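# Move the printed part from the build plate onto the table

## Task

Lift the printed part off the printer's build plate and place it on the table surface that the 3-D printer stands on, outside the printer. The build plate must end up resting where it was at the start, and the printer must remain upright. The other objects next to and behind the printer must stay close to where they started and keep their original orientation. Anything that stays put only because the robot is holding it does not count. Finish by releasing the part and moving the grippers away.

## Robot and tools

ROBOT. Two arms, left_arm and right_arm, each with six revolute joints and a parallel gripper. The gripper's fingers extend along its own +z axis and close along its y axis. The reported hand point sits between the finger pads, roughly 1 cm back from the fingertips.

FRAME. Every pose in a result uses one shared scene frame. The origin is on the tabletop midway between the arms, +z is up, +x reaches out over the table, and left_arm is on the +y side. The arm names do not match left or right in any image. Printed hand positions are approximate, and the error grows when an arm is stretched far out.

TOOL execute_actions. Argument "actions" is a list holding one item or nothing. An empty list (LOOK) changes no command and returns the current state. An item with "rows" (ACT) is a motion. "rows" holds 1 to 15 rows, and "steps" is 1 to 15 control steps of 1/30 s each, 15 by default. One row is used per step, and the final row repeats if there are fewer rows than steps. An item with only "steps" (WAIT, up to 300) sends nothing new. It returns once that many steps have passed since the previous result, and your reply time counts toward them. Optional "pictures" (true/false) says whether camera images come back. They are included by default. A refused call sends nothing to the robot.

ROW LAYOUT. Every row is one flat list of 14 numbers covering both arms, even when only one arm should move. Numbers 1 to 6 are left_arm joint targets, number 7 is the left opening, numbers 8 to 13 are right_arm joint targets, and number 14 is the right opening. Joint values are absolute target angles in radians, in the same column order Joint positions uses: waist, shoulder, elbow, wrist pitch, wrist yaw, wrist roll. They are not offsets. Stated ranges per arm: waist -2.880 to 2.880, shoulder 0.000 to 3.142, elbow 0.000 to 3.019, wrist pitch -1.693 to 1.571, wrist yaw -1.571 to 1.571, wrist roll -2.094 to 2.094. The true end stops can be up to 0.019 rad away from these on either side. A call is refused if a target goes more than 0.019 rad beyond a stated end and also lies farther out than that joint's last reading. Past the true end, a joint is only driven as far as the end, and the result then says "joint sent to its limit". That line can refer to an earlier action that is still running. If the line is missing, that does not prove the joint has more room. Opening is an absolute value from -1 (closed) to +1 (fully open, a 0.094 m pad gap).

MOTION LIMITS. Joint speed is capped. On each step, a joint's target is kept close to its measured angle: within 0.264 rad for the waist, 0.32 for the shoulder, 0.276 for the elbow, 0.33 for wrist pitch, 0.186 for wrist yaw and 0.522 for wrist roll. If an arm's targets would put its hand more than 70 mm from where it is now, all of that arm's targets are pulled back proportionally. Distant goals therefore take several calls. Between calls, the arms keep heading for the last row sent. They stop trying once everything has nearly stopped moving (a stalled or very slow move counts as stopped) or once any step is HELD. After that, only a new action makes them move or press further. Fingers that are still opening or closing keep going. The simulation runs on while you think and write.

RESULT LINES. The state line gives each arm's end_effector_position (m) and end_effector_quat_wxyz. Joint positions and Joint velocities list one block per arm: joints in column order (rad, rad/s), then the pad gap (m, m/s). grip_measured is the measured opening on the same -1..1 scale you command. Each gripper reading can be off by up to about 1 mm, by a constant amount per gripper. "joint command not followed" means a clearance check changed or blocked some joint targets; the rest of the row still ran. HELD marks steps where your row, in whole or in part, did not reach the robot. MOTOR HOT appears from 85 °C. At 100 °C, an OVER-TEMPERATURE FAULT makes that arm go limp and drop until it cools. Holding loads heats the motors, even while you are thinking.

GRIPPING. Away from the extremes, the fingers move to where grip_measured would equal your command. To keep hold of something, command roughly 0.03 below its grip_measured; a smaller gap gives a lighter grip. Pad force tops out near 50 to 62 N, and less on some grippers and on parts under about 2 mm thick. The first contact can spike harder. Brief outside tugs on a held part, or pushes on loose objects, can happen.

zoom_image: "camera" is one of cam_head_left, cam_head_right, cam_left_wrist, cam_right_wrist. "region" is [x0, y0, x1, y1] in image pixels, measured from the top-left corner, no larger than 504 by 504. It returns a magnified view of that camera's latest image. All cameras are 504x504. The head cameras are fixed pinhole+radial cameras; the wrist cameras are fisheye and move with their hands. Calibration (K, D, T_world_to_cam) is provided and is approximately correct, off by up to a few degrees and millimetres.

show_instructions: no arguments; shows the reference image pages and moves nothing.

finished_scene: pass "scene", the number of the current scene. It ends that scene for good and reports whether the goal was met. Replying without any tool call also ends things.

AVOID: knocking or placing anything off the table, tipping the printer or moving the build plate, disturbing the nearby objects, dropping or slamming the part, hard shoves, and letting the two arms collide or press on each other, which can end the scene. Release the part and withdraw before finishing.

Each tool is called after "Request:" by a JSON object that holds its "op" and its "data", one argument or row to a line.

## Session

Request:
{"op": "show_instructions", "data": {

}}

Request:
{"op": "execute_actions", "data": {
  "actions": []
}}

Reference images for this scene: printer card page 4.

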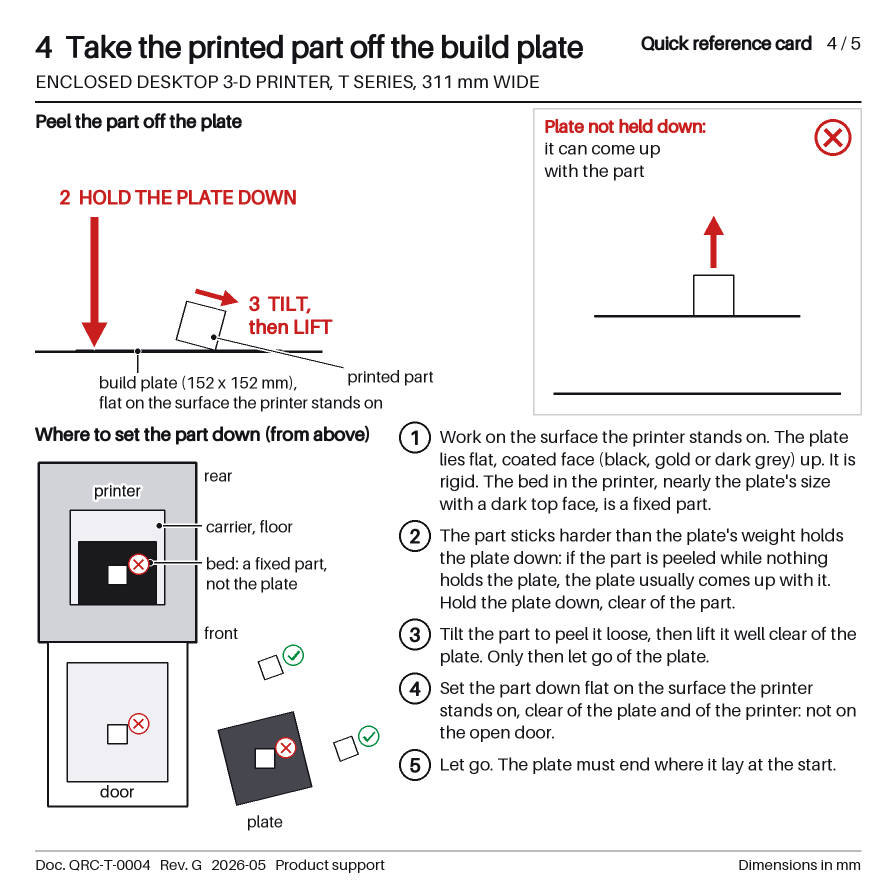

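Scene clock: 0.00 s of 4200.00 s.
left_arm: end_effector_position=(+0.5139, +0.3027, +0.4917) grip_measured=+1.000 end_effector_quat_wxyz=(+0.704, +0.001, +0.710, +0.005) | right_arm: end_effector_position=(+0.5229, -0.3021, +0.4972) grip_measured=+1.000 end_effector_quat_wxyz=(+0.709, +0.004, +0.705, -0.002)
Joint positions: left_arm=[ 0.006  1.032  1.041 -0.017  0.001  0.009  0.094] | right_arm=[-0.001  1.057  1.063 -0.001  0.007  0.002  0.094]
Joint velocities: left_arm=[ 0.005  0.005  0.007 -0.007 -0.007  0.007  0.   ] | right_arm=[-0.005 -0.015 -0.017 -0.007 -0.022 -0.022  0.   ]
Motor temperatures (°C, as the motors report them): left_arm=[22 26 29 25 23 25] | right_arm=[22 25 31 24 24 21]

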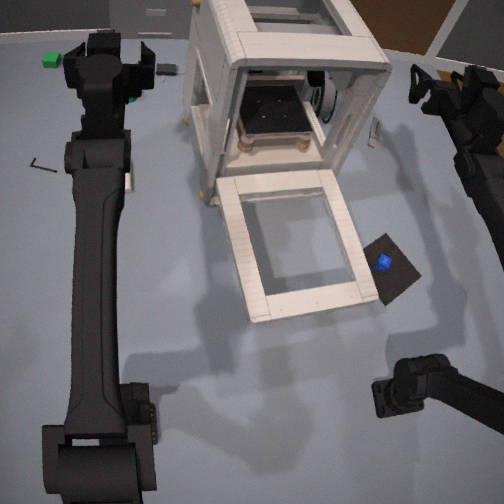

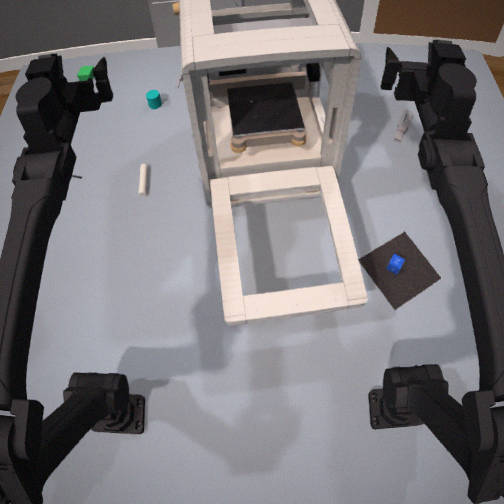

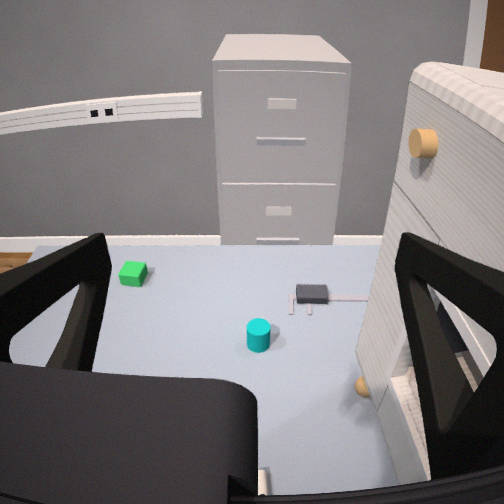

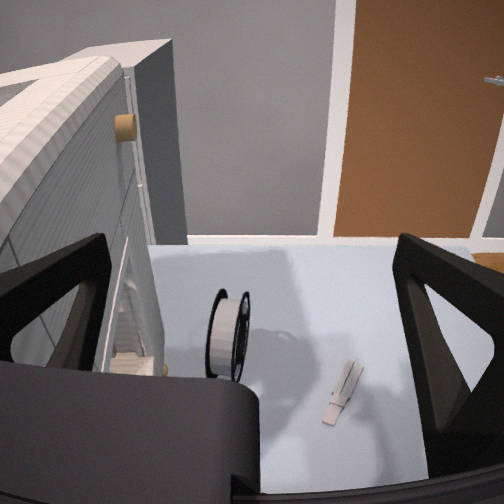

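Request:
{"op": "zoom_image", "data": {
  "camera": "cam_head_right",
  "region": [330, 200, 470, 340]
}}

Region (330, 200, 470, 340) of cam_head_right's 504x504 image, scaled by 3.600, with more detail than that image has.

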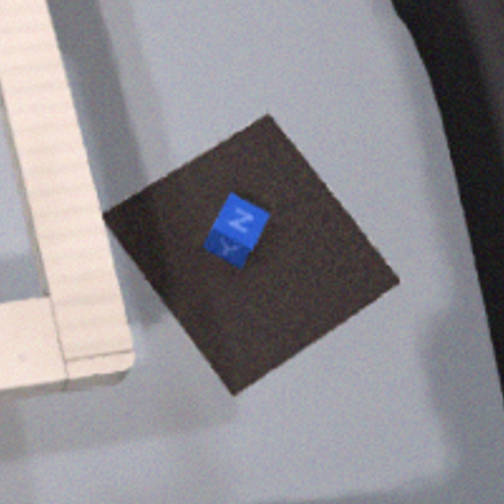

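Request:
{"op": "execute_actions", "data": {
  "actions": [
    {"rows": [[0.0,0.30,0.474,-0.60,0,0,-1,-0.146,0.8319,0.6351,-0.7632,0,0,1.0]], "steps": 15}
  ],
  "pictures": false
}}

Request:
{"op": "execute_actions", "data": {
  "actions": [
    {"rows": [[-1.03,0.30,0.474,-0.60,0,0,-1,-0.146,0.8319,0.6351,-0.7632,0,0,1.0]], "steps": 15}
  ],
  "pictures": true
}}

Scene clock: 34.90 s of 4200.00 s.
left_arm: end_effector_position=(+0.2773, +0.3012, +0.2759) grip_measured=-0.995 end_effector_quat_wxyz=(+0.552, +0.001, +0.834, +0.004) | right_arm: end_effector_position=(+0.3396, -0.3489, +0.1799) grip_measured=+1.000 end_effector_quat_wxyz=(+0.314, +0.068, +0.947, -0.023)
Joint positions: left_arm=[ 0.006  0.276  0.469 -0.594  0.001  0.009  0.   ] | right_arm=[-0.14   0.851  0.632 -0.711  0.003  0.002  0.094]
Joint velocities: left_arm=[-0.005 -0.718 -0.134 -0.212 -0.037 -0.037  0.   ] | right_arm=[-0.054 -0.005 -0.466 -0.872 -0.022  0.051  0.   ]
Motor temperatures (°C, as the motors report them): left_arm=[22 26 35 25 23 25] | right_arm=[22 26 36 25 24 21]
Steps of this call (steps 1 to 90: nothing new was sent; then 31.40 s passed at rest; steps 91 to 105: all 15 steps of this action). Readings (joint positions):
91: left_arm=[0.006 1.021 1.029 -0.041 0.001 0.009] | right_arm=[-0.005 1.051 1.053 -0.019 0.005 0.002]
92: left_arm=[0.006 0.992 0.998 -0.089 0.001 0.009] | right_arm=[-0.015 1.031 1.030 -0.056 0.003 0.002]
94: left_arm=[0.006 0.905 0.907 -0.191 0.001 0.009] | right_arm=[-0.048 0.977 0.954 -0.138 0.003 0.002]
98: left_arm=[0.006 0.705 0.725 -0.382 0.001 0.009] | right_arm=[-0.101 0.894 0.806 -0.302 0.003 0.002]
105: the state above

Scene clock: 35.40 s of 4200.00 s.
left_arm: end_effector_position=(+0.1369, +0.0563, +0.2690) grip_measured=-0.995 end_effector_quat_wxyz=(+0.467, +0.426, +0.725, -0.273) | right_arm: end_effector_position=(+0.3254, -0.3473, +0.1663) grip_measured=+1.000 end_effector_quat_wxyz=(+0.288, +0.069, +0.955, -0.022)
Joint positions: left_arm=[-1.055  0.296  0.467 -0.599  0.004  0.006  0.   ] | right_arm=[-0.141  0.844  0.613 -0.753  0.003  0.002  0.094]
Joint velocities: left_arm=[ 0.044 -0.015 -0.002  0.002 -0.022  0.022 -0.   ] | right_arm=[-0.005  0.005 -0.012  0.002 -0.051  0.007  0.   ]
Motor temperatures (°C, as the motors report them): left_arm=[22 26 35 25 23 25] | right_arm=[22 26 36 25 24 21]
Steps of this call (steps 1 to 15: all 15 steps of this action). Readings (joint positions):
1: left_arm=[-0.015 0.262 0.467 -0.598 -0.007 0.007] | right_arm=[-0.141 0.851 0.619 -0.734 0.003 0.002]
2: left_arm=[-0.078 0.261 0.467 -0.598 -0.008 0.006] | right_arm=[-0.141 0.851 0.613 -0.747 0.003 0.002]
4: left_arm=[-0.254 0.272 0.467 -0.599 -0.006 0.006] | right_arm=[-0.141 0.850 0.613 -0.753 0.003 0.002]
8: left_arm=[-0.635 0.295 0.467 -0.599 -0.001 0.006] | right_arm=[-0.141 0.845 0.613 -0.753 0.003 0.002]
15: the state above
camera_calibration (this result's frames):
cam_left_wrist: T_world_to_cam=[[-0.865066, -0.501446, -0.0146005, 0.155307], [-0.429579, 0.755489, -0.494669, 0.155453], [0.25908, -0.421649, -0.868959, 0.344205], [0, 0, 0, 1]] pos_world=[0.111953, 0.105569, 0.378266]
cam_right_wrist: T_world_to_cam=[[-0.134139, -0.990954, 0.00416149, -0.302027], [-0.990103, 0.134197, 0.0410697, 0.371461], [-0.0412566, 0.00138875, -0.999148, 0.30459], [0, 0, 0, 1]] pos_world=[0.339838, -0.349567, 0.290331]

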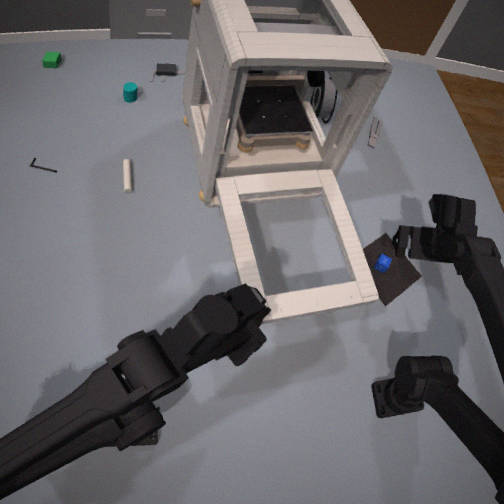

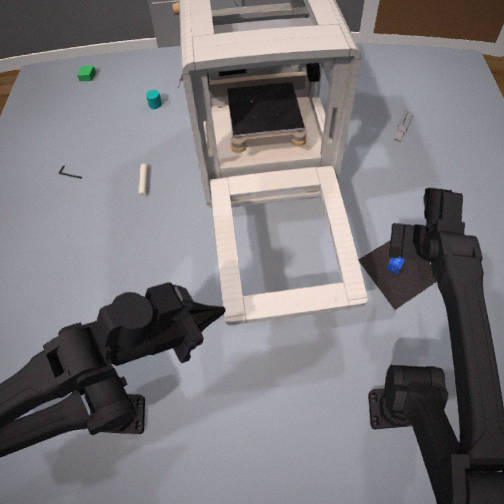

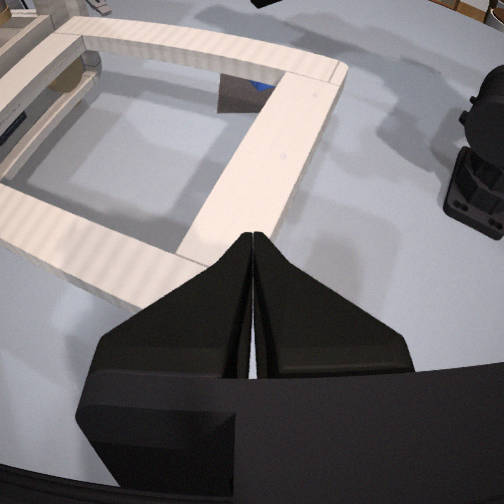

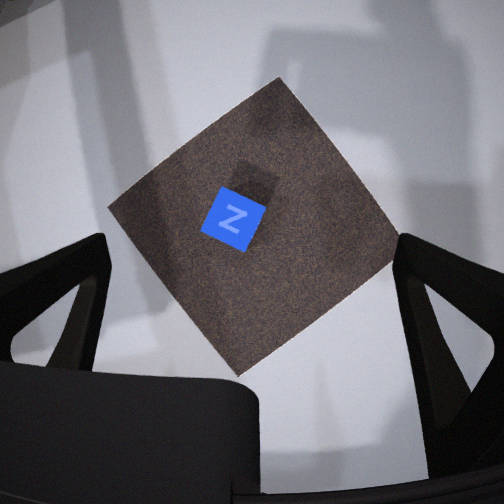

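Request:
{"op": "zoom_image", "data": {
  "camera": "cam_right_wrist",
  "region": [90, 60, 410, 380]
}}

Region (90, 60, 410, 380) of cam_right_wrist's 504x504 image, scaled by 1.575, with more detail than that image has.

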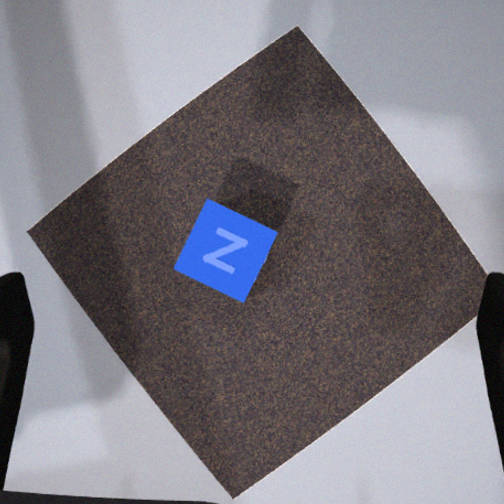

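Request:
{"op": "zoom_image", "data": {
  "camera": "cam_head_right",
  "region": [260, 140, 460, 340]
}}

Region (260, 140, 460, 340) of cam_head_right's 504x504 image, scaled by 2.520, with more detail than that image has.

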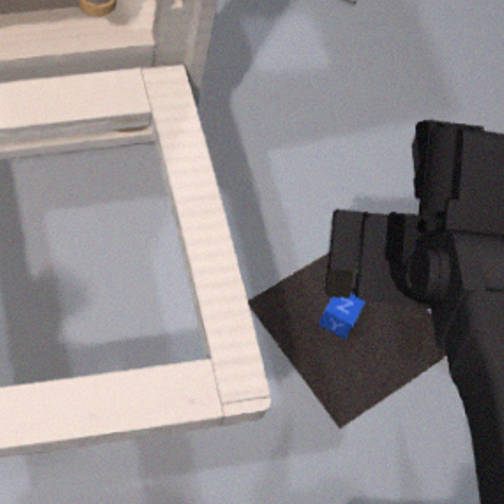

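Request:
{"op": "execute_actions", "data": {
  "actions": [
    {"rows": [[-1.01,2.0541,2.1805,-1.3764,0,0,-1,-0.4078,1.3343,0.7509,-0.874,-0.624,-1.3785,1.0]], "steps": 15}
  ],
  "pictures": false
}}

Request:
{"op": "execute_actions", "data": {
  "actions": [
    {"rows": [[-1.01,2.0541,2.1805,-1.3764,0,0,-1,-0.4078,1.3343,0.7509,-0.874,-0.624,-1.3785,1.0]], "steps": 15}
  ],
  "pictures": false
}}

Request:
{"op": "execute_actions", "data": {
  "actions": [
    {"rows": [[-1.01,2.0541,2.1805,-1.3764,0,0,-1,-0.4078,1.3343,0.7509,-0.874,-0.624,-1.3785,1.0]], "steps": 15}
  ],
  "pictures": true
}}

Scene clock: 153.17 s of 4200.00 s.
left_arm: end_effector_position=(+0.2459, -0.1029, +0.2284) grip_measured=-0.995 end_effector_quat_wxyz=(+0.049, +0.490, +0.870, -0.029) | right_arm: end_effector_position=(+0.3477, -0.3434, +0.0774) grip_measured=+1.000 end_effector_quat_wxyz=(+0.247, -0.381, +0.872, +0.182)
Joint positions: left_arm=[-1.021  1.503  1.398 -1.351  0.002  0.006  0.   ] | right_arm=[-0.412  1.362  0.734 -0.862 -0.62  -1.21   0.094]
Joint velocities: left_arm=[ 0.015  1.939  1.355 -0.076  0.007 -0.022  0.   ] | right_arm=[ 0.005 -0.347  0.002  0.012  0.022 -1.018  0.   ]
Motor temperatures (°C, as the motors report them): left_arm=[22 25 35 25 23 25] | right_arm=[22 26 36 24 24 21]
Steps of this call (steps 1 to 30: the robot went on to your last target; steps 31 to 90: nothing new was sent; then 114.27 s passed at rest; steps 91 to 105: all 15 steps of this action). Readings (joint positions):
91: left_arm=[-1.040 0.319 0.492 -0.665 0.003 0.006] | right_arm=[-0.163 0.860 0.620 -0.769 -0.072 -0.058]
92: left_arm=[-1.035 0.383 0.549 -0.787 0.003 0.006] | right_arm=[-0.213 0.902 0.641 -0.800 -0.162 -0.142]
94: left_arm=[-1.026 0.574 0.698 -1.009 0.003 0.006] | right_arm=[-0.335 1.046 0.693 -0.833 -0.344 -0.319]
98: left_arm=[-1.021 0.985 1.019 -1.304 0.002 0.006] | right_arm=[-0.428 1.349 0.748 -0.842 -0.604 -0.702]
105: the state above

Scene clock: 153.67 s of 4200.00 s.
left_arm: end_effector_position=(+0.3623, -0.2914, +0.2060) grip_measured=-0.995 end_effector_quat_wxyz=(+0.094, +0.492, +0.864, -0.052) | right_arm: end_effector_position=(+0.3505, -0.3485, +0.0875) grip_measured=+1.000 end_effector_quat_wxyz=(+0.270, -0.433, +0.846, +0.156)
Joint positions: left_arm=[-1.02   2.059  2.093 -1.39   0.001  0.015  0.   ] | right_arm=[-0.425  1.338  0.739 -0.862 -0.627 -1.335  0.094]
Joint velocities: left_arm=[-0.015 -0.005  0.286 -0.007 -0.051 -0.081  0.001] | right_arm=[ 0.054 -0.005 -0.012  0.017 -0.007 -0.168  0.   ]
Motor temperatures (°C, as the motors report them): left_arm=[22 25 35 25 23 25] | right_arm=[22 26 36 24 24 21]
Steps of this call (steps 1 to 15: all 15 steps of this action). Readings (joint positions):
1: left_arm=[-1.021 1.569 1.445 -1.352 0.002 0.006] | right_arm=[-0.412 1.352 0.734 -0.862 -0.621 -1.241]
2: left_arm=[-1.021 1.633 1.491 -1.354 0.002 0.006] | right_arm=[-0.412 1.344 0.734 -0.862 -0.621 -1.266]
4: left_arm=[-1.021 1.759 1.582 -1.357 0.002 0.006] | right_arm=[-0.412 1.336 0.734 -0.862 -0.621 -1.301]
8: left_arm=[-1.021 1.925 1.832 -1.397 0.002 0.006] | right_arm=[-0.412 1.336 0.734 -0.862 -0.621 -1.338]
15: the state above

Scene clock: 154.17 s of 4200.00 s.
left_arm: end_effector_position=(+0.3665, -0.2978, +0.2194) grip_measured=-0.995 end_effector_quat_wxyz=(+0.108, +0.488, +0.864, -0.061) | right_arm: end_effector_position=(+0.3510, -0.3443, +0.0875) grip_measured=+1.000 end_effector_quat_wxyz=(+0.272, -0.449, +0.837, +0.154)
Joint positions: left_arm=[-1.02   2.059  2.123 -1.386  0.001  0.008  0.   ] | right_arm=[-0.413  1.338  0.739 -0.862 -0.627 -1.363  0.094]
Joint velocities: left_arm=[-0.005 -0.015  0.007  0.012 -0.037 -0.037  0.   ] | right_arm=[ 0.005  0.005  0.002 -0.012 -0.007 -0.007  0.   ]
Motor temperatures (°C, as the motors report them): left_arm=[22 26 35 25 23 25] | right_arm=[22 26 36 24 24 21]
Steps of this call (steps 1 to 15: all 15 steps of this action). Readings (joint positions):
1: left_arm=[-1.020 2.059 2.102 -1.389 0.001 0.014] | right_arm=[-0.422 1.338 0.739 -0.862 -0.627 -1.341]
2: left_arm=[-1.020 2.059 2.110 -1.388 0.001 0.013] | right_arm=[-0.419 1.338 0.739 -0.862 -0.627 -1.345]
4: left_arm=[-1.020 2.059 2.121 -1.386 0.001 0.011] | right_arm=[-0.415 1.338 0.739 -0.862 -0.627 -1.352]
8: left_arm=[-1.020 2.059 2.123 -1.386 0.001 0.009] | right_arm=[-0.413 1.338 0.739 -0.862 -0.627 -1.359]
15: the state above
camera_calibration (this result's frames):
cam_left_wrist: T_world_to_cam=[[-0.85564, -0.517181, -0.0201189, 0.168802], [-0.487333, 0.791948, 0.367867, 0.339822], [-0.174321, 0.324566, -0.929661, 0.486765], [0, 0, 0, 1]] pos_world=[0.394893, -0.339807, 0.330913]
cam_right_wrist: T_world_to_cam=[[0.841212, -0.540615, -0.00995153, -0.481428], [-0.540687, -0.841194, -0.00710101, -0.0897469], [-0.00453226, 0.0113541, -0.999925, 0.217514], [0, 0, 0, 1]] pos_world=[0.357443, -0.338231, 0.212069]

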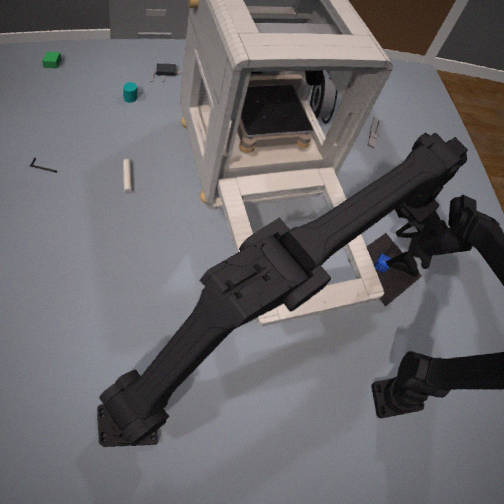

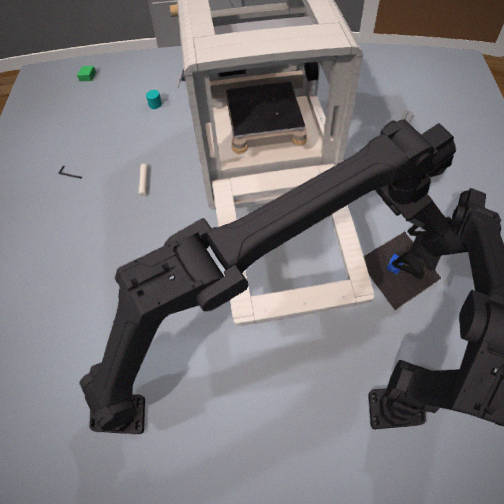

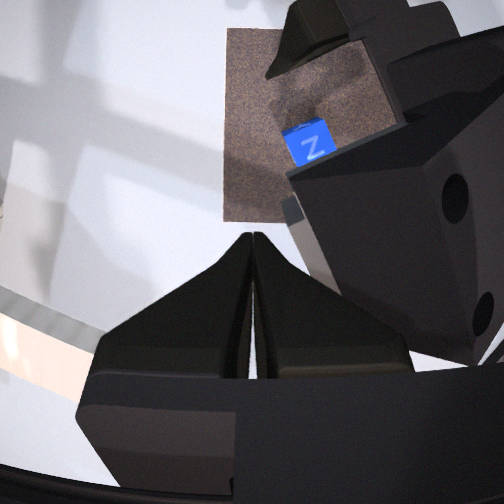

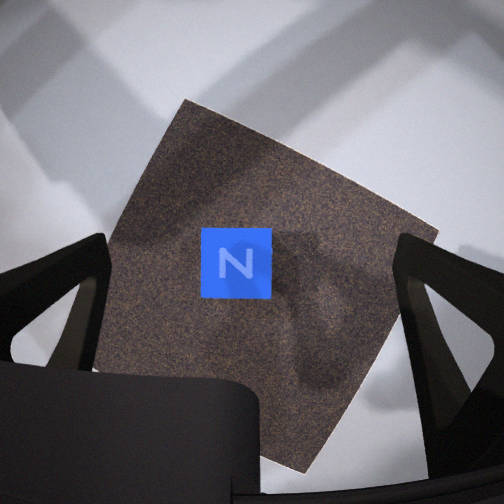

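Request:
{"op": "execute_actions", "data": {
  "actions": [
    {"rows": [[-1.01,2.0842,1.88,-0.99,0,0,-1,-0.4078,1.3343,0.7509,-0.874,-0.624,-1.3785,1.0]], "steps": 15}
  ],
  "pictures": false
}}

Request:
{"op": "execute_actions", "data": {
  "actions": [
    {"rows": [[-1.01,2.1377,1.80,-0.86,0,0,-1,-0.4078,1.3343,0.7509,-0.874,-0.624,-1.3785,1.0]], "steps": 15}
  ],
  "pictures": true
}}

Scene clock: 162.17 s of 4200.00 s.
left_arm: end_effector_position=(+0.4062, -0.3131, +0.1715) grip_measured=-0.996 end_effector_quat_wxyz=(+0.195, +0.461, +0.859, -0.104) | right_arm: end_effector_position=(+0.3460, -0.3500, +0.0787) grip_measured=+1.000 end_effector_quat_wxyz=(+0.259, -0.440, +0.846, +0.155)
Joint positions: left_arm=[-0.985  2.029  1.906 -1.001 -0.002 -0.001  0.   ] | right_arm=[-0.426  1.352  0.732 -0.863 -0.606 -1.358  0.094]
Joint velocities: left_arm=[-0.005 -0.034 -0.002 -0.007  0.051  0.037  0.   ] | right_arm=[-0.015  0.005 -0.002 -0.022  0.007  0.022  0.   ]
Motor temperatures (°C, as the motors report them): left_arm=[22 26 36 25 23 25] | right_arm=[22 26 35 24 24 21]
Steps of this call (steps 1 to 15: the robot went on to your last target; steps 16 to 90: nothing new was sent; then 4.50 s passed at rest; steps 91 to 105: all 15 steps of this action). Readings (joint positions):
91: left_arm=[-1.020 2.056 2.097 -1.344 0.001 0.008] | right_arm=[-0.413 1.338 0.739 -0.862 -0.627 -1.363]
92: left_arm=[-1.019 2.039 2.052 -1.269 -0.006 0.007] | right_arm=[-0.414 1.338 0.739 -0.862 -0.622 -1.363]
94: left_arm=[-1.012 2.024 1.979 -1.145 -0.000 0.007] | right_arm=[-0.422 1.342 0.737 -0.862 -0.600 -1.358]
98: left_arm=[-0.993 2.023 1.917 -1.020 -0.000 0.002] | right_arm=[-0.426 1.352 0.732 -0.863 -0.605 -1.358]
105: the state above

Scene clock: 162.67 s of 4200.00 s.
left_arm: end_effector_position=(+0.4180, -0.3212, +0.1625) grip_measured=-0.996 end_effector_quat_wxyz=(+0.228, +0.452, +0.854, -0.122) | right_arm: end_effector_position=(+0.3449, -0.3522, +0.0776) grip_measured=+1.000 end_effector_quat_wxyz=(+0.254, -0.429, +0.853, +0.156)
Joint positions: left_arm=[-0.978  2.027  1.857 -0.878  0.    -0.003  0.   ] | right_arm=[-0.43   1.353  0.732 -0.865 -0.599 -1.337  0.094]
Joint velocities: left_arm=[ 0.005  0.005 -0.007 -0.012  0.037  0.007  0.001] | right_arm=[-0.015  0.005 -0.012 -0.007  0.007  0.051  0.   ]
Motor temperatures (°C, as the motors report them): left_arm=[22 26 36 25 23 25] | right_arm=[22 26 35 24 24 21]
Steps of this call (steps 1 to 15: all 15 steps of this action). Readings (joint positions):
1: left_arm=[-0.985 2.029 1.899 -0.988 -0.002 -0.001] | right_arm=[-0.426 1.352 0.732 -0.863 -0.606 -1.356]
2: left_arm=[-0.985 2.027 1.889 -0.964 -0.002 -0.001] | right_arm=[-0.428 1.352 0.732 -0.863 -0.605 -1.353]
4: left_arm=[-0.981 2.027 1.876 -0.927 -0.002 -0.002] | right_arm=[-0.430 1.352 0.732 -0.864 -0.603 -1.352]
8: left_arm=[-0.978 2.027 1.860 -0.891 0.000 -0.003] | right_arm=[-0.430 1.353 0.732 -0.865 -0.600 -1.346]
15: the state above
camera_calibration (this result's frames):
cam_left_wrist: T_world_to_cam=[[-0.824189, -0.56607, -0.0166263, 0.170182], [-0.564529, 0.818908, 0.103427, 0.488366], [-0.0449313, 0.0946291, -0.994498, 0.333037], [0, 0, 0, 1]] pos_world=[0.430923, -0.335107, 0.283524]
cam_right_wrist: T_world_to_cam=[[0.81725, -0.574561, -0.0445081, -0.481693], [-0.574046, -0.818445, 0.0248818, -0.0827215], [-0.0507235, 0.00521501, -0.998699, 0.221353], [0, 0, 0, 1]] pos_world=[0.357406, -0.34562, 0.201684]

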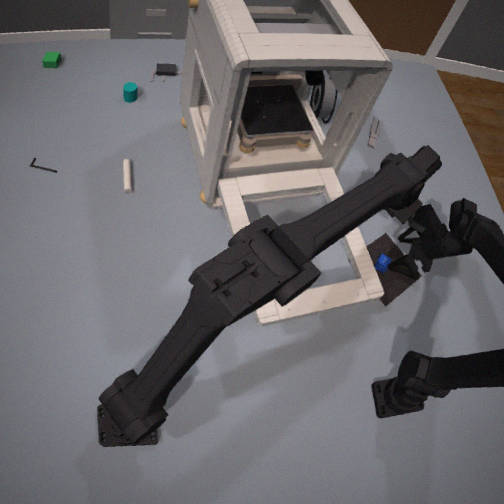

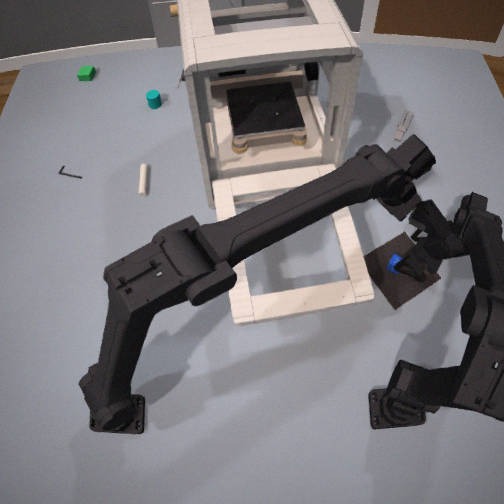

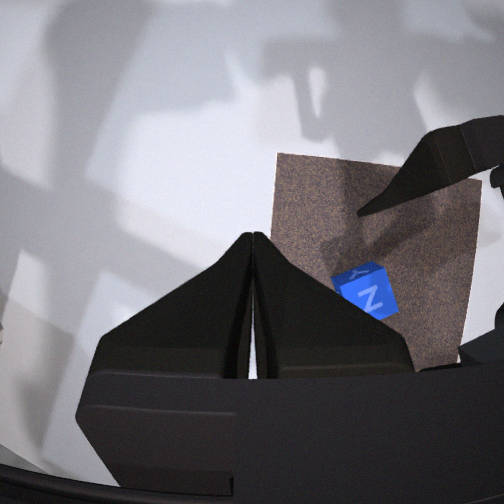

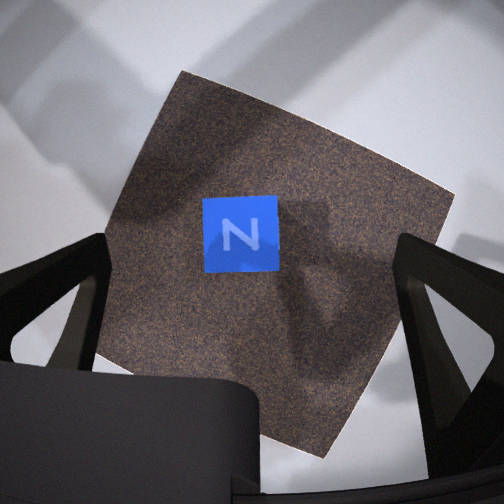

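Request:
{"op": "execute_actions", "data": {
  "actions": [
    {"rows": [[-1.01,2.0,2.18,-1.3764,0,0,-1,-0.4078,1.3343,0.7509,-0.874,-0.624,-1.3785,1.0]], "steps": 15}
  ],
  "pictures": true
}}

Scene clock: 167.10 s of 4200.00 s.
left_arm: end_effector_position=(+0.3775, -0.2908, +0.2567) grip_measured=-0.996 end_effector_quat_wxyz=(+0.141, +0.472, +0.867, -0.077) | right_arm: end_effector_position=(+0.3470, -0.3431, +0.0812) grip_measured=+1.000 end_effector_quat_wxyz=(+0.263, -0.447, +0.840, +0.160)
Joint positions: left_arm=[-1.002  2.008  2.126 -1.366 -0.001 -0.005  0.   ] | right_arm=[-0.412  1.348  0.732 -0.866 -0.621 -1.363  0.094]
Joint velocities: left_arm=[-0.024 -0.073  0.022 -0.042  0.007 -0.007 -0.   ] | right_arm=[-0.015  0.005 -0.002 -0.007 -0.037 -0.037  0.   ]
Motor temperatures (°C, as the motors report them): left_arm=[22 26 35 25 23 25] | right_arm=[22 26 35 24 24 21]
Steps of this call (steps 1 to 15: the robot went on to your last target; steps 16 to 90: nothing new was sent; then 0.93 s passed at rest; steps 91 to 105: all 15 steps of this action). Readings (joint positions):
91: left_arm=[-0.977 2.026 1.875 -0.911 -0.000 -0.005] | right_arm=[-0.430 1.353 0.732 -0.865 -0.601 -1.339]
92: left_arm=[-0.977 2.031 1.901 -0.976 -0.001 -0.005] | right_arm=[-0.428 1.353 0.732 -0.866 -0.611 -1.345]
94: left_arm=[-0.980 2.031 1.953 -1.101 -0.001 -0.005] | right_arm=[-0.420 1.350 0.732 -0.866 -0.620 -1.351]
98: left_arm=[-0.988 2.030 2.063 -1.295 -0.001 -0.005] | right_arm=[-0.412 1.349 0.732 -0.866 -0.621 -1.359]
105: the state above
camera_calibration (this result's frames):
cam_left_wrist: T_world_to_cam=[[-0.838355, -0.544793, -0.0190159, 0.167738], [-0.52486, 0.797276, 0.298115, 0.359584], [-0.14725, 0.259907, -0.95434, 0.498355], [0, 0, 0, 1]] pos_world=[0.402738, -0.324831, 0.371593]
cam_right_wrist: T_world_to_cam=[[0.840913, -0.540348, -0.0298274, -0.475608], [-0.540551, -0.84131, 0.00145722, -0.0917184], [-0.0258815, 0.0148978, -0.999554, 0.219803], [0, 0, 0, 1]] pos_world=[0.356056, -0.337432, 0.205653]

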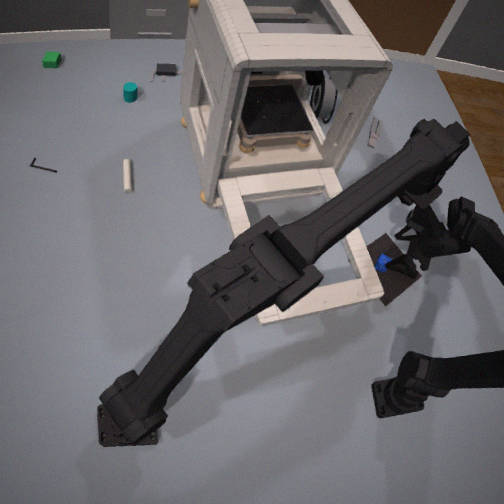

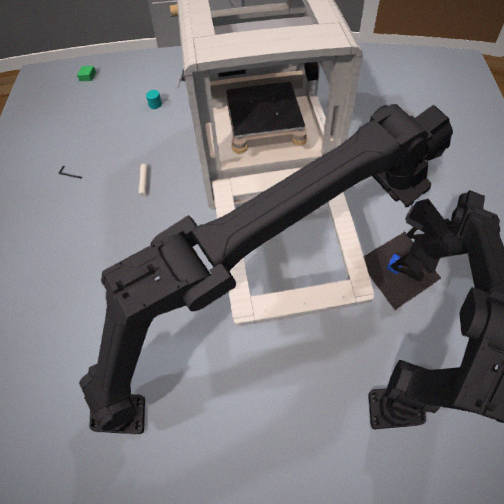

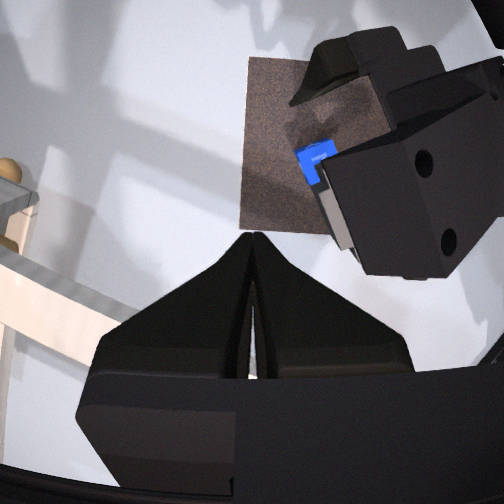

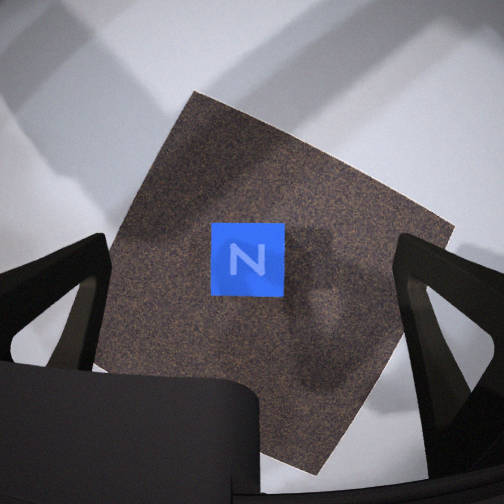

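Request:
{"op": "execute_actions", "data": {
  "actions": [
    {"rows": [[-1.01,2.0541,2.238,-1.3764,0,0,-1,-0.6605,1.3458,0.7626,-1.0584,-0.6295,-1.6908,1.0]], "steps": 15}
  ],
  "pictures": false
}}

Scene clock: 187.43 s of 4200.00 s.
left_arm: end_effector_position=(+0.3829, -0.2996, +0.2595) grip_measured=-0.996 end_effector_quat_wxyz=(+0.147, +0.471, +0.866, -0.080) | right_arm: end_effector_position=(+0.2974, -0.4045, +0.0831) grip_measured=+1.000 end_effector_quat_wxyz=(+0.267, -0.445, +0.840, +0.160)
Joint positions: left_arm=[-1.002  2.035  2.174 -1.373 -0.001 -0.005  0.   ] | right_arm=[-0.663  1.348  0.736 -1.044 -0.628 -1.664  0.094]
Joint velocities: left_arm=[-0.005 -0.015  0.007 -0.012 -0.037 -0.051 -0.001] | right_arm=[-0.005  0.015  0.002 -0.017  0.007 -0.051  0.   ]
Motor temperatures (°C, as the motors report them): left_arm=[22 27 38 25 23 25] | right_arm=[22 26 35 24 24 21]
Steps of this call (steps 1 to 15: the robot went on to your last target; steps 16 to 90: nothing new was sent; then 16.83 s passed at rest; steps 91 to 105: all 15 steps of this action). Readings (joint positions):
91: left_arm=[-1.002 2.009 2.132 -1.372 -0.001 -0.005] | right_arm=[-0.429 1.348 0.734 -0.891 -0.628 -1.404]
92: left_arm=[-1.002 2.016 2.146 -1.373 -0.001 -0.005] | right_arm=[-0.472 1.348 0.736 -0.942 -0.633 -1.456]
94: left_arm=[-1.002 2.028 2.168 -1.373 -0.001 -0.005] | right_arm=[-0.596 1.348 0.736 -1.009 -0.631 -1.535]
98: left_arm=[-1.002 2.034 2.174 -1.373 -0.001 -0.005] | right_arm=[-0.695 1.348 0.736 -1.040 -0.628 -1.617]
105: the state above

Request:
{"op": "execute_actions", "data": {
  "actions": [
    {"rows": [
[-1.025,2.0561,2.2147,-1.3511,0,0,-1,-0.6605,1.3458,0.7626,-1.0584,-0.6295,-1.6908,1.0],
[-1.025,2.0581,2.1914,-1.3258,0,0,-1,-0.6605,1.3458,0.7626,-1.0584,-0.6295,-1.6908,1.0],
[-1.025,2.0601,2.1681,-1.3005,0,0,-1,-0.6605,1.3458,0.7626,-1.0584,-0.6295,-1.6908,1.0],
[-1.025,2.0621,2.1448,-1.2752,0,0,-1,-0.6605,1.3458,0.7626,-1.0584,-0.6295,-1.6908,1.0],
[-1.025,2.0642,2.1215,-1.2499,0,0,-1,-0.6605,1.3458,0.7626,-1.0584,-0.6295,-1.6908,1.0],
[-1.025,2.0662,2.0982,-1.2245,0,0,-1,-0.6605,1.3458,0.7626,-1.0584,-0.6295,-1.6908,1.0],
[-1.025,2.0682,2.0749,-1.1992,0,0,-1,-0.6605,1.3458,0.7626,-1.0584,-0.6295,-1.6908,1.0],
[-1.025,2.0702,2.0516,-1.1739,0,0,-1,-0.6605,1.3458,0.7626,-1.0584,-0.6295,-1.6908,1.0],
[-1.025,2.0722,2.0283,-1.1486,0,0,-1,-0.6605,1.3458,0.7626,-1.0584,-0.6295,-1.6908,1.0],
[-1.025,2.0742,2.0050,-1.1233,0,0,-1,-0.6605,1.3458,0.7626,-1.0584,-0.6295,-1.6908,1.0],
[-1.025,2.0762,1.9817,-1.0980,0,0,-1,-0.6605,1.3458,0.7626,-1.0584,-0.6295,-1.6908,1.0],
[-1.025,2.0782,1.9584,-1.0727,0,0,-1,-0.6605,1.3458,0.7626,-1.0584,-0.6295,-1.6908,1.0],
[-1.025,2.0802,1.9351,-1.0474,0,0,-1,-0.6605,1.3458,0.7626,-1.0584,-0.6295,-1.6908,1.0],
[-1.025,2.0822,1.9118,-1.0221,0,0,-1,-0.6605,1.3458,0.7626,-1.0584,-0.6295,-1.6908,1.0],
[-1.025,2.0842,1.8885,-0.9968,0,0,-1,-0.6605,1.3458,0.7626,-1.0584,-0.6295,-1.6908,1.0]
], "steps": 15}
  ],
  "pictures": false
}}

Request:
{"op": "execute_actions", "data": {
  "actions": [
    {"steps": 15}
  ],
  "pictures": true
}}

Scene clock: 201.40 s of 4200.00 s.
left_arm: end_effector_position=(+0.3856, -0.3227, +0.1615) grip_measured=-0.996 end_effector_quat_wxyz=(+0.171, +0.475, +0.858, -0.095) | right_arm: end_effector_position=(+0.2974, -0.4045, +0.0831) grip_measured=+1.000 end_effector_quat_wxyz=(+0.268, -0.449, +0.837, +0.158)
Joint positions: left_arm=[-1.016  2.057  1.938 -1.058 -0.001 -0.005  0.   ] | right_arm=[-0.663  1.348  0.736 -1.044 -0.628 -1.676  0.094]
Joint velocities: left_arm=[-0.015  0.132 -0.716  0.745 -0.081  0.066  0.001] | right_arm=[-0.024 -0.005 -0.002  0.002 -0.022  0.022  0.   ]
Motor temperatures (°C, as the motors report them): left_arm=[22 28 39 25 23 25] | right_arm=[22 26 35 24 24 21]
Steps of this call (steps 1 to 30: the robot went on to your last target; steps 31 to 90: nothing new was sent; then 10.47 s passed at rest; steps 91 to 105: all 15 steps of this action). Readings (joint positions):
91: left_arm=[-1.003 2.035 2.174 -1.372 -0.001 -0.005] | right_arm=[-0.663 1.348 0.736 -1.044 -0.628 -1.676]
92: left_arm=[-1.003 2.035 2.174 -1.365 -0.001 -0.005] | right_arm=[-0.663 1.348 0.736 -1.044 -0.628 -1.676]
94: left_arm=[-1.006 2.036 2.171 -1.330 -0.001 -0.005] | right_arm=[-0.663 1.348 0.736 -1.044 -0.628 -1.676]
98: left_arm=[-1.013 2.036 2.113 -1.230 -0.001 -0.005] | right_arm=[-0.663 1.348 0.736 -1.044 -0.628 -1.676]
105: the state above

Scene clock: 201.90 s of 4200.00 s.
left_arm: end_effector_position=(+0.3837, -0.3195, +0.1141) grip_measured=-0.996 end_effector_quat_wxyz=(+0.153, +0.477, +0.861, -0.085) | right_arm: end_effector_position=(+0.2974, -0.4045, +0.0831) grip_measured=+1.000 end_effector_quat_wxyz=(+0.268, -0.449, +0.837, +0.158)
Joint positions: left_arm=[-1.016  2.095  1.886 -1.009 -0.001 -0.005  0.   ] | right_arm=[-0.663  1.348  0.736 -1.044 -0.628 -1.676  0.094]
Joint velocities: left_arm=[ 0.005 -0.015  0.017  0.007 -0.037 -0.066  0.   ] | right_arm=[-0.005 -0.005  0.002  0.007  0.037 -0.022  0.   ]
Motor temperatures (°C, as the motors report them): left_arm=[22 28 39 25 23 25] | right_arm=[22 26 35 24 24 21]
Steps of this call (steps 1 to 15: the robot went on to your last target). Readings (joint positions):
1: left_arm=[-1.016 2.062 1.918 -1.039 -0.001 -0.005] | right_arm=[-0.663 1.348 0.736 -1.044 -0.628 -1.676]
2: left_arm=[-1.016 2.069 1.904 -1.029 -0.001 -0.005] | right_arm=[-0.663 1.348 0.736 -1.044 -0.628 -1.676]
4: left_arm=[-1.016 2.084 1.890 -1.019 -0.001 -0.005] | right_arm=[-0.663 1.348 0.736 -1.044 -0.628 -1.676]
8: left_arm=[-1.016 2.095 1.886 -1.014 -0.001 -0.005] | right_arm=[-0.663 1.348 0.736 -1.044 -0.628 -1.676]
15: the state above
camera_calibration (this result's frames):
cam_left_wrist: T_world_to_cam=[[-0.845668, -0.533378, -0.018792, 0.16097], [-0.517951, 0.811697, 0.269955, 0.433398], [-0.128735, 0.238026, -0.962689, 0.357534], [0, 0, 0, 1]] pos_world=[0.406632, -0.351032, 0.230221]
cam_right_wrist: T_world_to_cam=[[0.84306, -0.537452, -0.0198783, -0.467368], [-0.537643, -0.843154, -0.00554145, -0.171191], [-0.0137822, 0.0153592, -0.999787, 0.217917], [0, 0, 0, 1]] pos_world=[0.304983, -0.398875, 0.207631]

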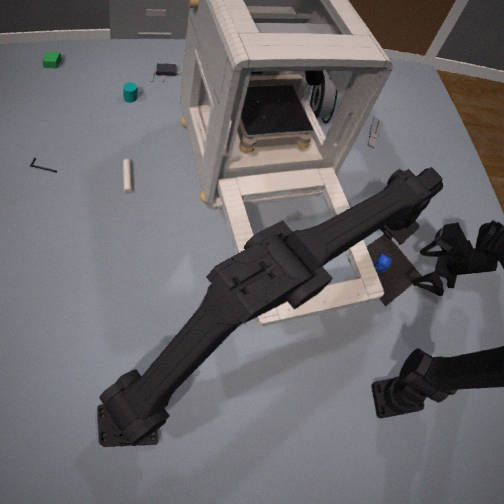

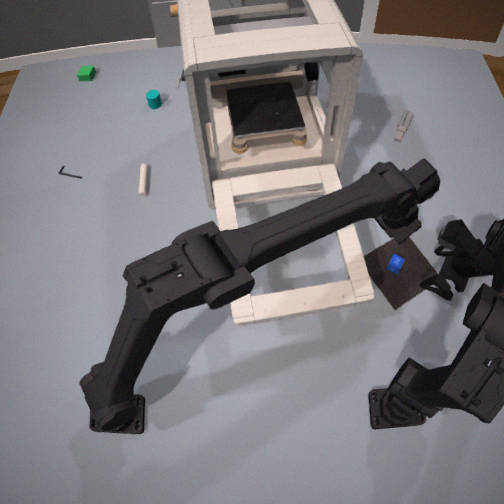

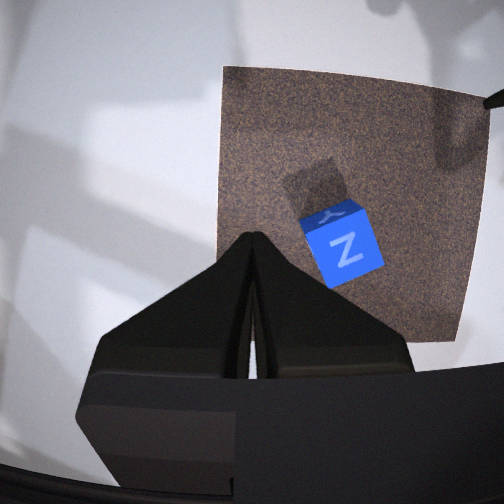

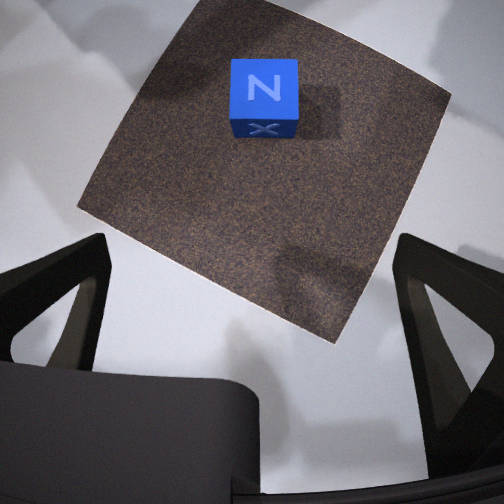

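Request:
{"op": "execute_actions", "data": {
  "actions": [
    {"rows": [
[-1.02,2.095,1.866,-0.992,0,0,-1,-0.6605,1.3458,0.7626,-1.0584,-0.6295,-1.6908,1.0],
[-1.02,2.095,1.846,-0.975,0,0,-1,-0.6605,1.3458,0.7626,-1.0584,-0.6295,-1.6908,1.0],
[-1.02,2.096,1.826,-0.958,0,0,-1,-0.6605,1.3458,0.7626,-1.0584,-0.6295,-1.6908,1.0],
[-1.02,2.096,1.806,-0.941,0,0,-1,-0.6605,1.3458,0.7626,-1.0584,-0.6295,-1.6908,1.0],
[-1.02,2.096,1.786,-0.924,0,0,-1,-0.6605,1.3458,0.7626,-1.0584,-0.6295,-1.6908,1.0],
[-1.02,2.096,1.766,-0.907,0,0,-1,-0.6605,1.3458,0.7626,-1.0584,-0.6295,-1.6908,1.0],
[-1.02,2.096,1.746,-0.890,0,0,-1,-0.6605,1.3458,0.7626,-1.0584,-0.6295,-1.6908,1.0],
[-1.02,2.097,1.726,-0.873,0,0,-1,-0.6605,1.3458,0.7626,-1.0584,-0.6295,-1.6908,1.0],
[-1.02,2.097,1.706,-0.856,0,0,-1,-0.6605,1.3458,0.7626,-1.0584,-0.6295,-1.6908,1.0],
[-1.02,2.097,1.6853,-0.8383,0,0,-1,-0.6605,1.3458,0.7626,-1.0584,-0.6295,-1.6908,1.0]
], "steps": 15}
  ],
  "pictures": true
}}

Scene clock: 219.73 s of 4200.00 s.
left_arm: end_effector_position=(+0.3646, -0.2887, +0.0336) grip_measured=-0.996 end_effector_quat_wxyz=(+0.129, +0.479, +0.865, -0.071) | right_arm: end_effector_position=(+0.2974, -0.4045, +0.0831) grip_measured=+1.000 end_effector_quat_wxyz=(+0.268, -0.449, +0.837, +0.158)
Joint positions: left_arm=[-1.016  2.099  1.683 -0.859 -0.001 -0.005  0.   ] | right_arm=[-0.663  1.348  0.736 -1.044 -0.628 -1.676  0.094]
Joint velocities: left_arm=[-0.005 -0.005 -0.017  0.046 -0.051 -0.022 -0.   ] | right_arm=[-0.015 -0.005 -0.022 -0.012  0.037  0.081  0.   ]
Motor temperatures (°C, as the motors report them): left_arm=[22 28 36 25 23 25] | right_arm=[22 26 35 24 24 21]
Steps of this call (steps 1 to 15: the robot went on to your last target; steps 16 to 90: nothing new was sent; then 14.33 s passed at rest; steps 91 to 105: all 15 steps of this action). Readings (joint positions):
91: left_arm=[-1.016 2.095 1.884 -1.007 -0.001 -0.005] | right_arm=[-0.663 1.348 0.736 -1.044 -0.628 -1.676]
92: left_arm=[-1.016 2.095 1.879 -1.001 -0.001 -0.005] | right_arm=[-0.663 1.348 0.736 -1.044 -0.628 -1.676]
94: left_arm=[-1.016 2.094 1.857 -0.976 -0.001 -0.005] | right_arm=[-0.663 1.348 0.736 -1.044 -0.628 -1.676]
98: left_arm=[-1.016 2.094 1.774 -0.915 -0.001 -0.005] | right_arm=[-0.663 1.348 0.736 -1.044 -0.628 -1.676]
105: the state above
camera_calibration (this result's frames):
cam_left_wrist: T_world_to_cam=[[-0.846237, -0.53246, -0.0192104, 0.16023], [-0.509053, 0.797339, 0.324215, 0.410989], [-0.157314, 0.284142, -0.945788, 0.293403], [0, 0, 0, 1]] pos_world=[0.390964, -0.325749, 0.147327]
cam_right_wrist: T_world_to_cam=[[0.84306, -0.537452, -0.0198783, -0.467368], [-0.537643, -0.843154, -0.00554145, -0.171191], [-0.0137822, 0.0153592, -0.999787, 0.217917], [0, 0, 0, 1]] pos_world=[0.304983, -0.398875, 0.207631]

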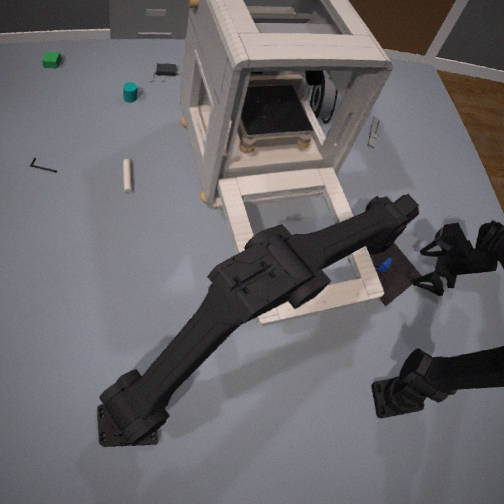

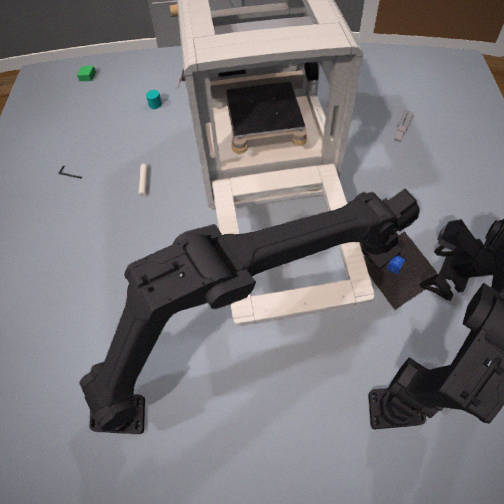

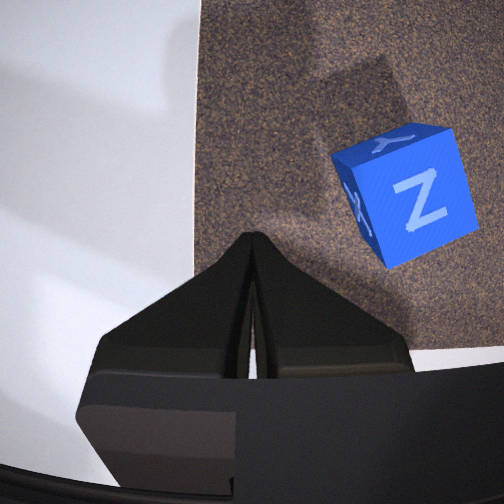

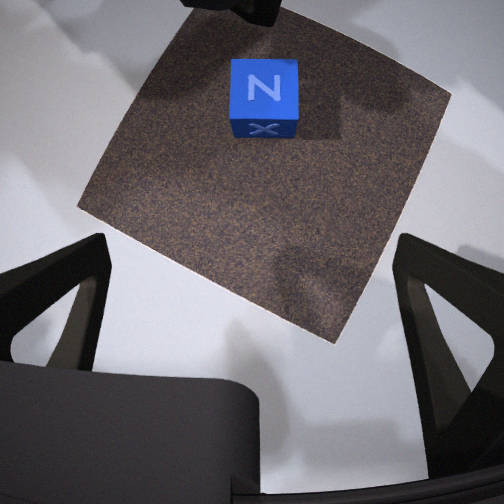

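Request:
{"op": "execute_actions", "data": {
  "actions": [
    {"rows": [[-1.02,2.1447,1.6505,-0.7558,0,0,-1,-0.6605,1.3458,0.7626,-1.0584,-0.6295,-1.6908,1.0]], "steps": 15}
  ],
  "pictures": false
}}

Scene clock: 224.30 s of 4200.00 s.
left_arm: end_effector_position=(+0.3723, -0.3011, +0.0242) grip_measured=-0.996 end_effector_quat_wxyz=(+0.157, +0.476, +0.861, -0.087) | right_arm: end_effector_position=(+0.2974, -0.4045, +0.0831) grip_measured=+1.000 end_effector_quat_wxyz=(+0.268, -0.450, +0.837, +0.158)
Joint positions: left_arm=[-1.016  2.114  1.667 -0.762 -0.001 -0.005  0.   ] | right_arm=[-0.663  1.348  0.736 -1.044 -0.628 -1.676  0.094]
Joint velocities: left_arm=[-0.015 -0.005 -0.007 -0.012 -0.051 -0.051  0.001] | right_arm=[-0.005 -0.015  0.012  0.002 -0.051 -0.007  0.   ]
Motor temperatures (°C, as the motors report them): left_arm=[22 28 35 25 23 25] | right_arm=[22 26 35 24 24 21]
Steps of this call (steps 1 to 15: the robot went on to your last target; steps 16 to 90: nothing new was sent; then 1.07 s passed at rest; steps 91 to 105: all 15 steps of this action). Readings (joint positions):
91: left_arm=[-1.016 2.100 1.679 -0.834 -0.001 -0.005] | right_arm=[-0.663 1.348 0.736 -1.044 -0.628 -1.676]
92: left_arm=[-1.016 2.101 1.674 -0.808 -0.001 -0.005] | right_arm=[-0.663 1.348 0.736 -1.044 -0.628 -1.676]
94: left_arm=[-1.016 2.109 1.669 -0.780 -0.001 -0.005] | right_arm=[-0.663 1.348 0.736 -1.044 -0.628 -1.676]
98: left_arm=[-1.016 2.114 1.667 -0.765 -0.001 -0.005] | right_arm=[-0.663 1.348 0.736 -1.044 -0.628 -1.676]
105: the state above


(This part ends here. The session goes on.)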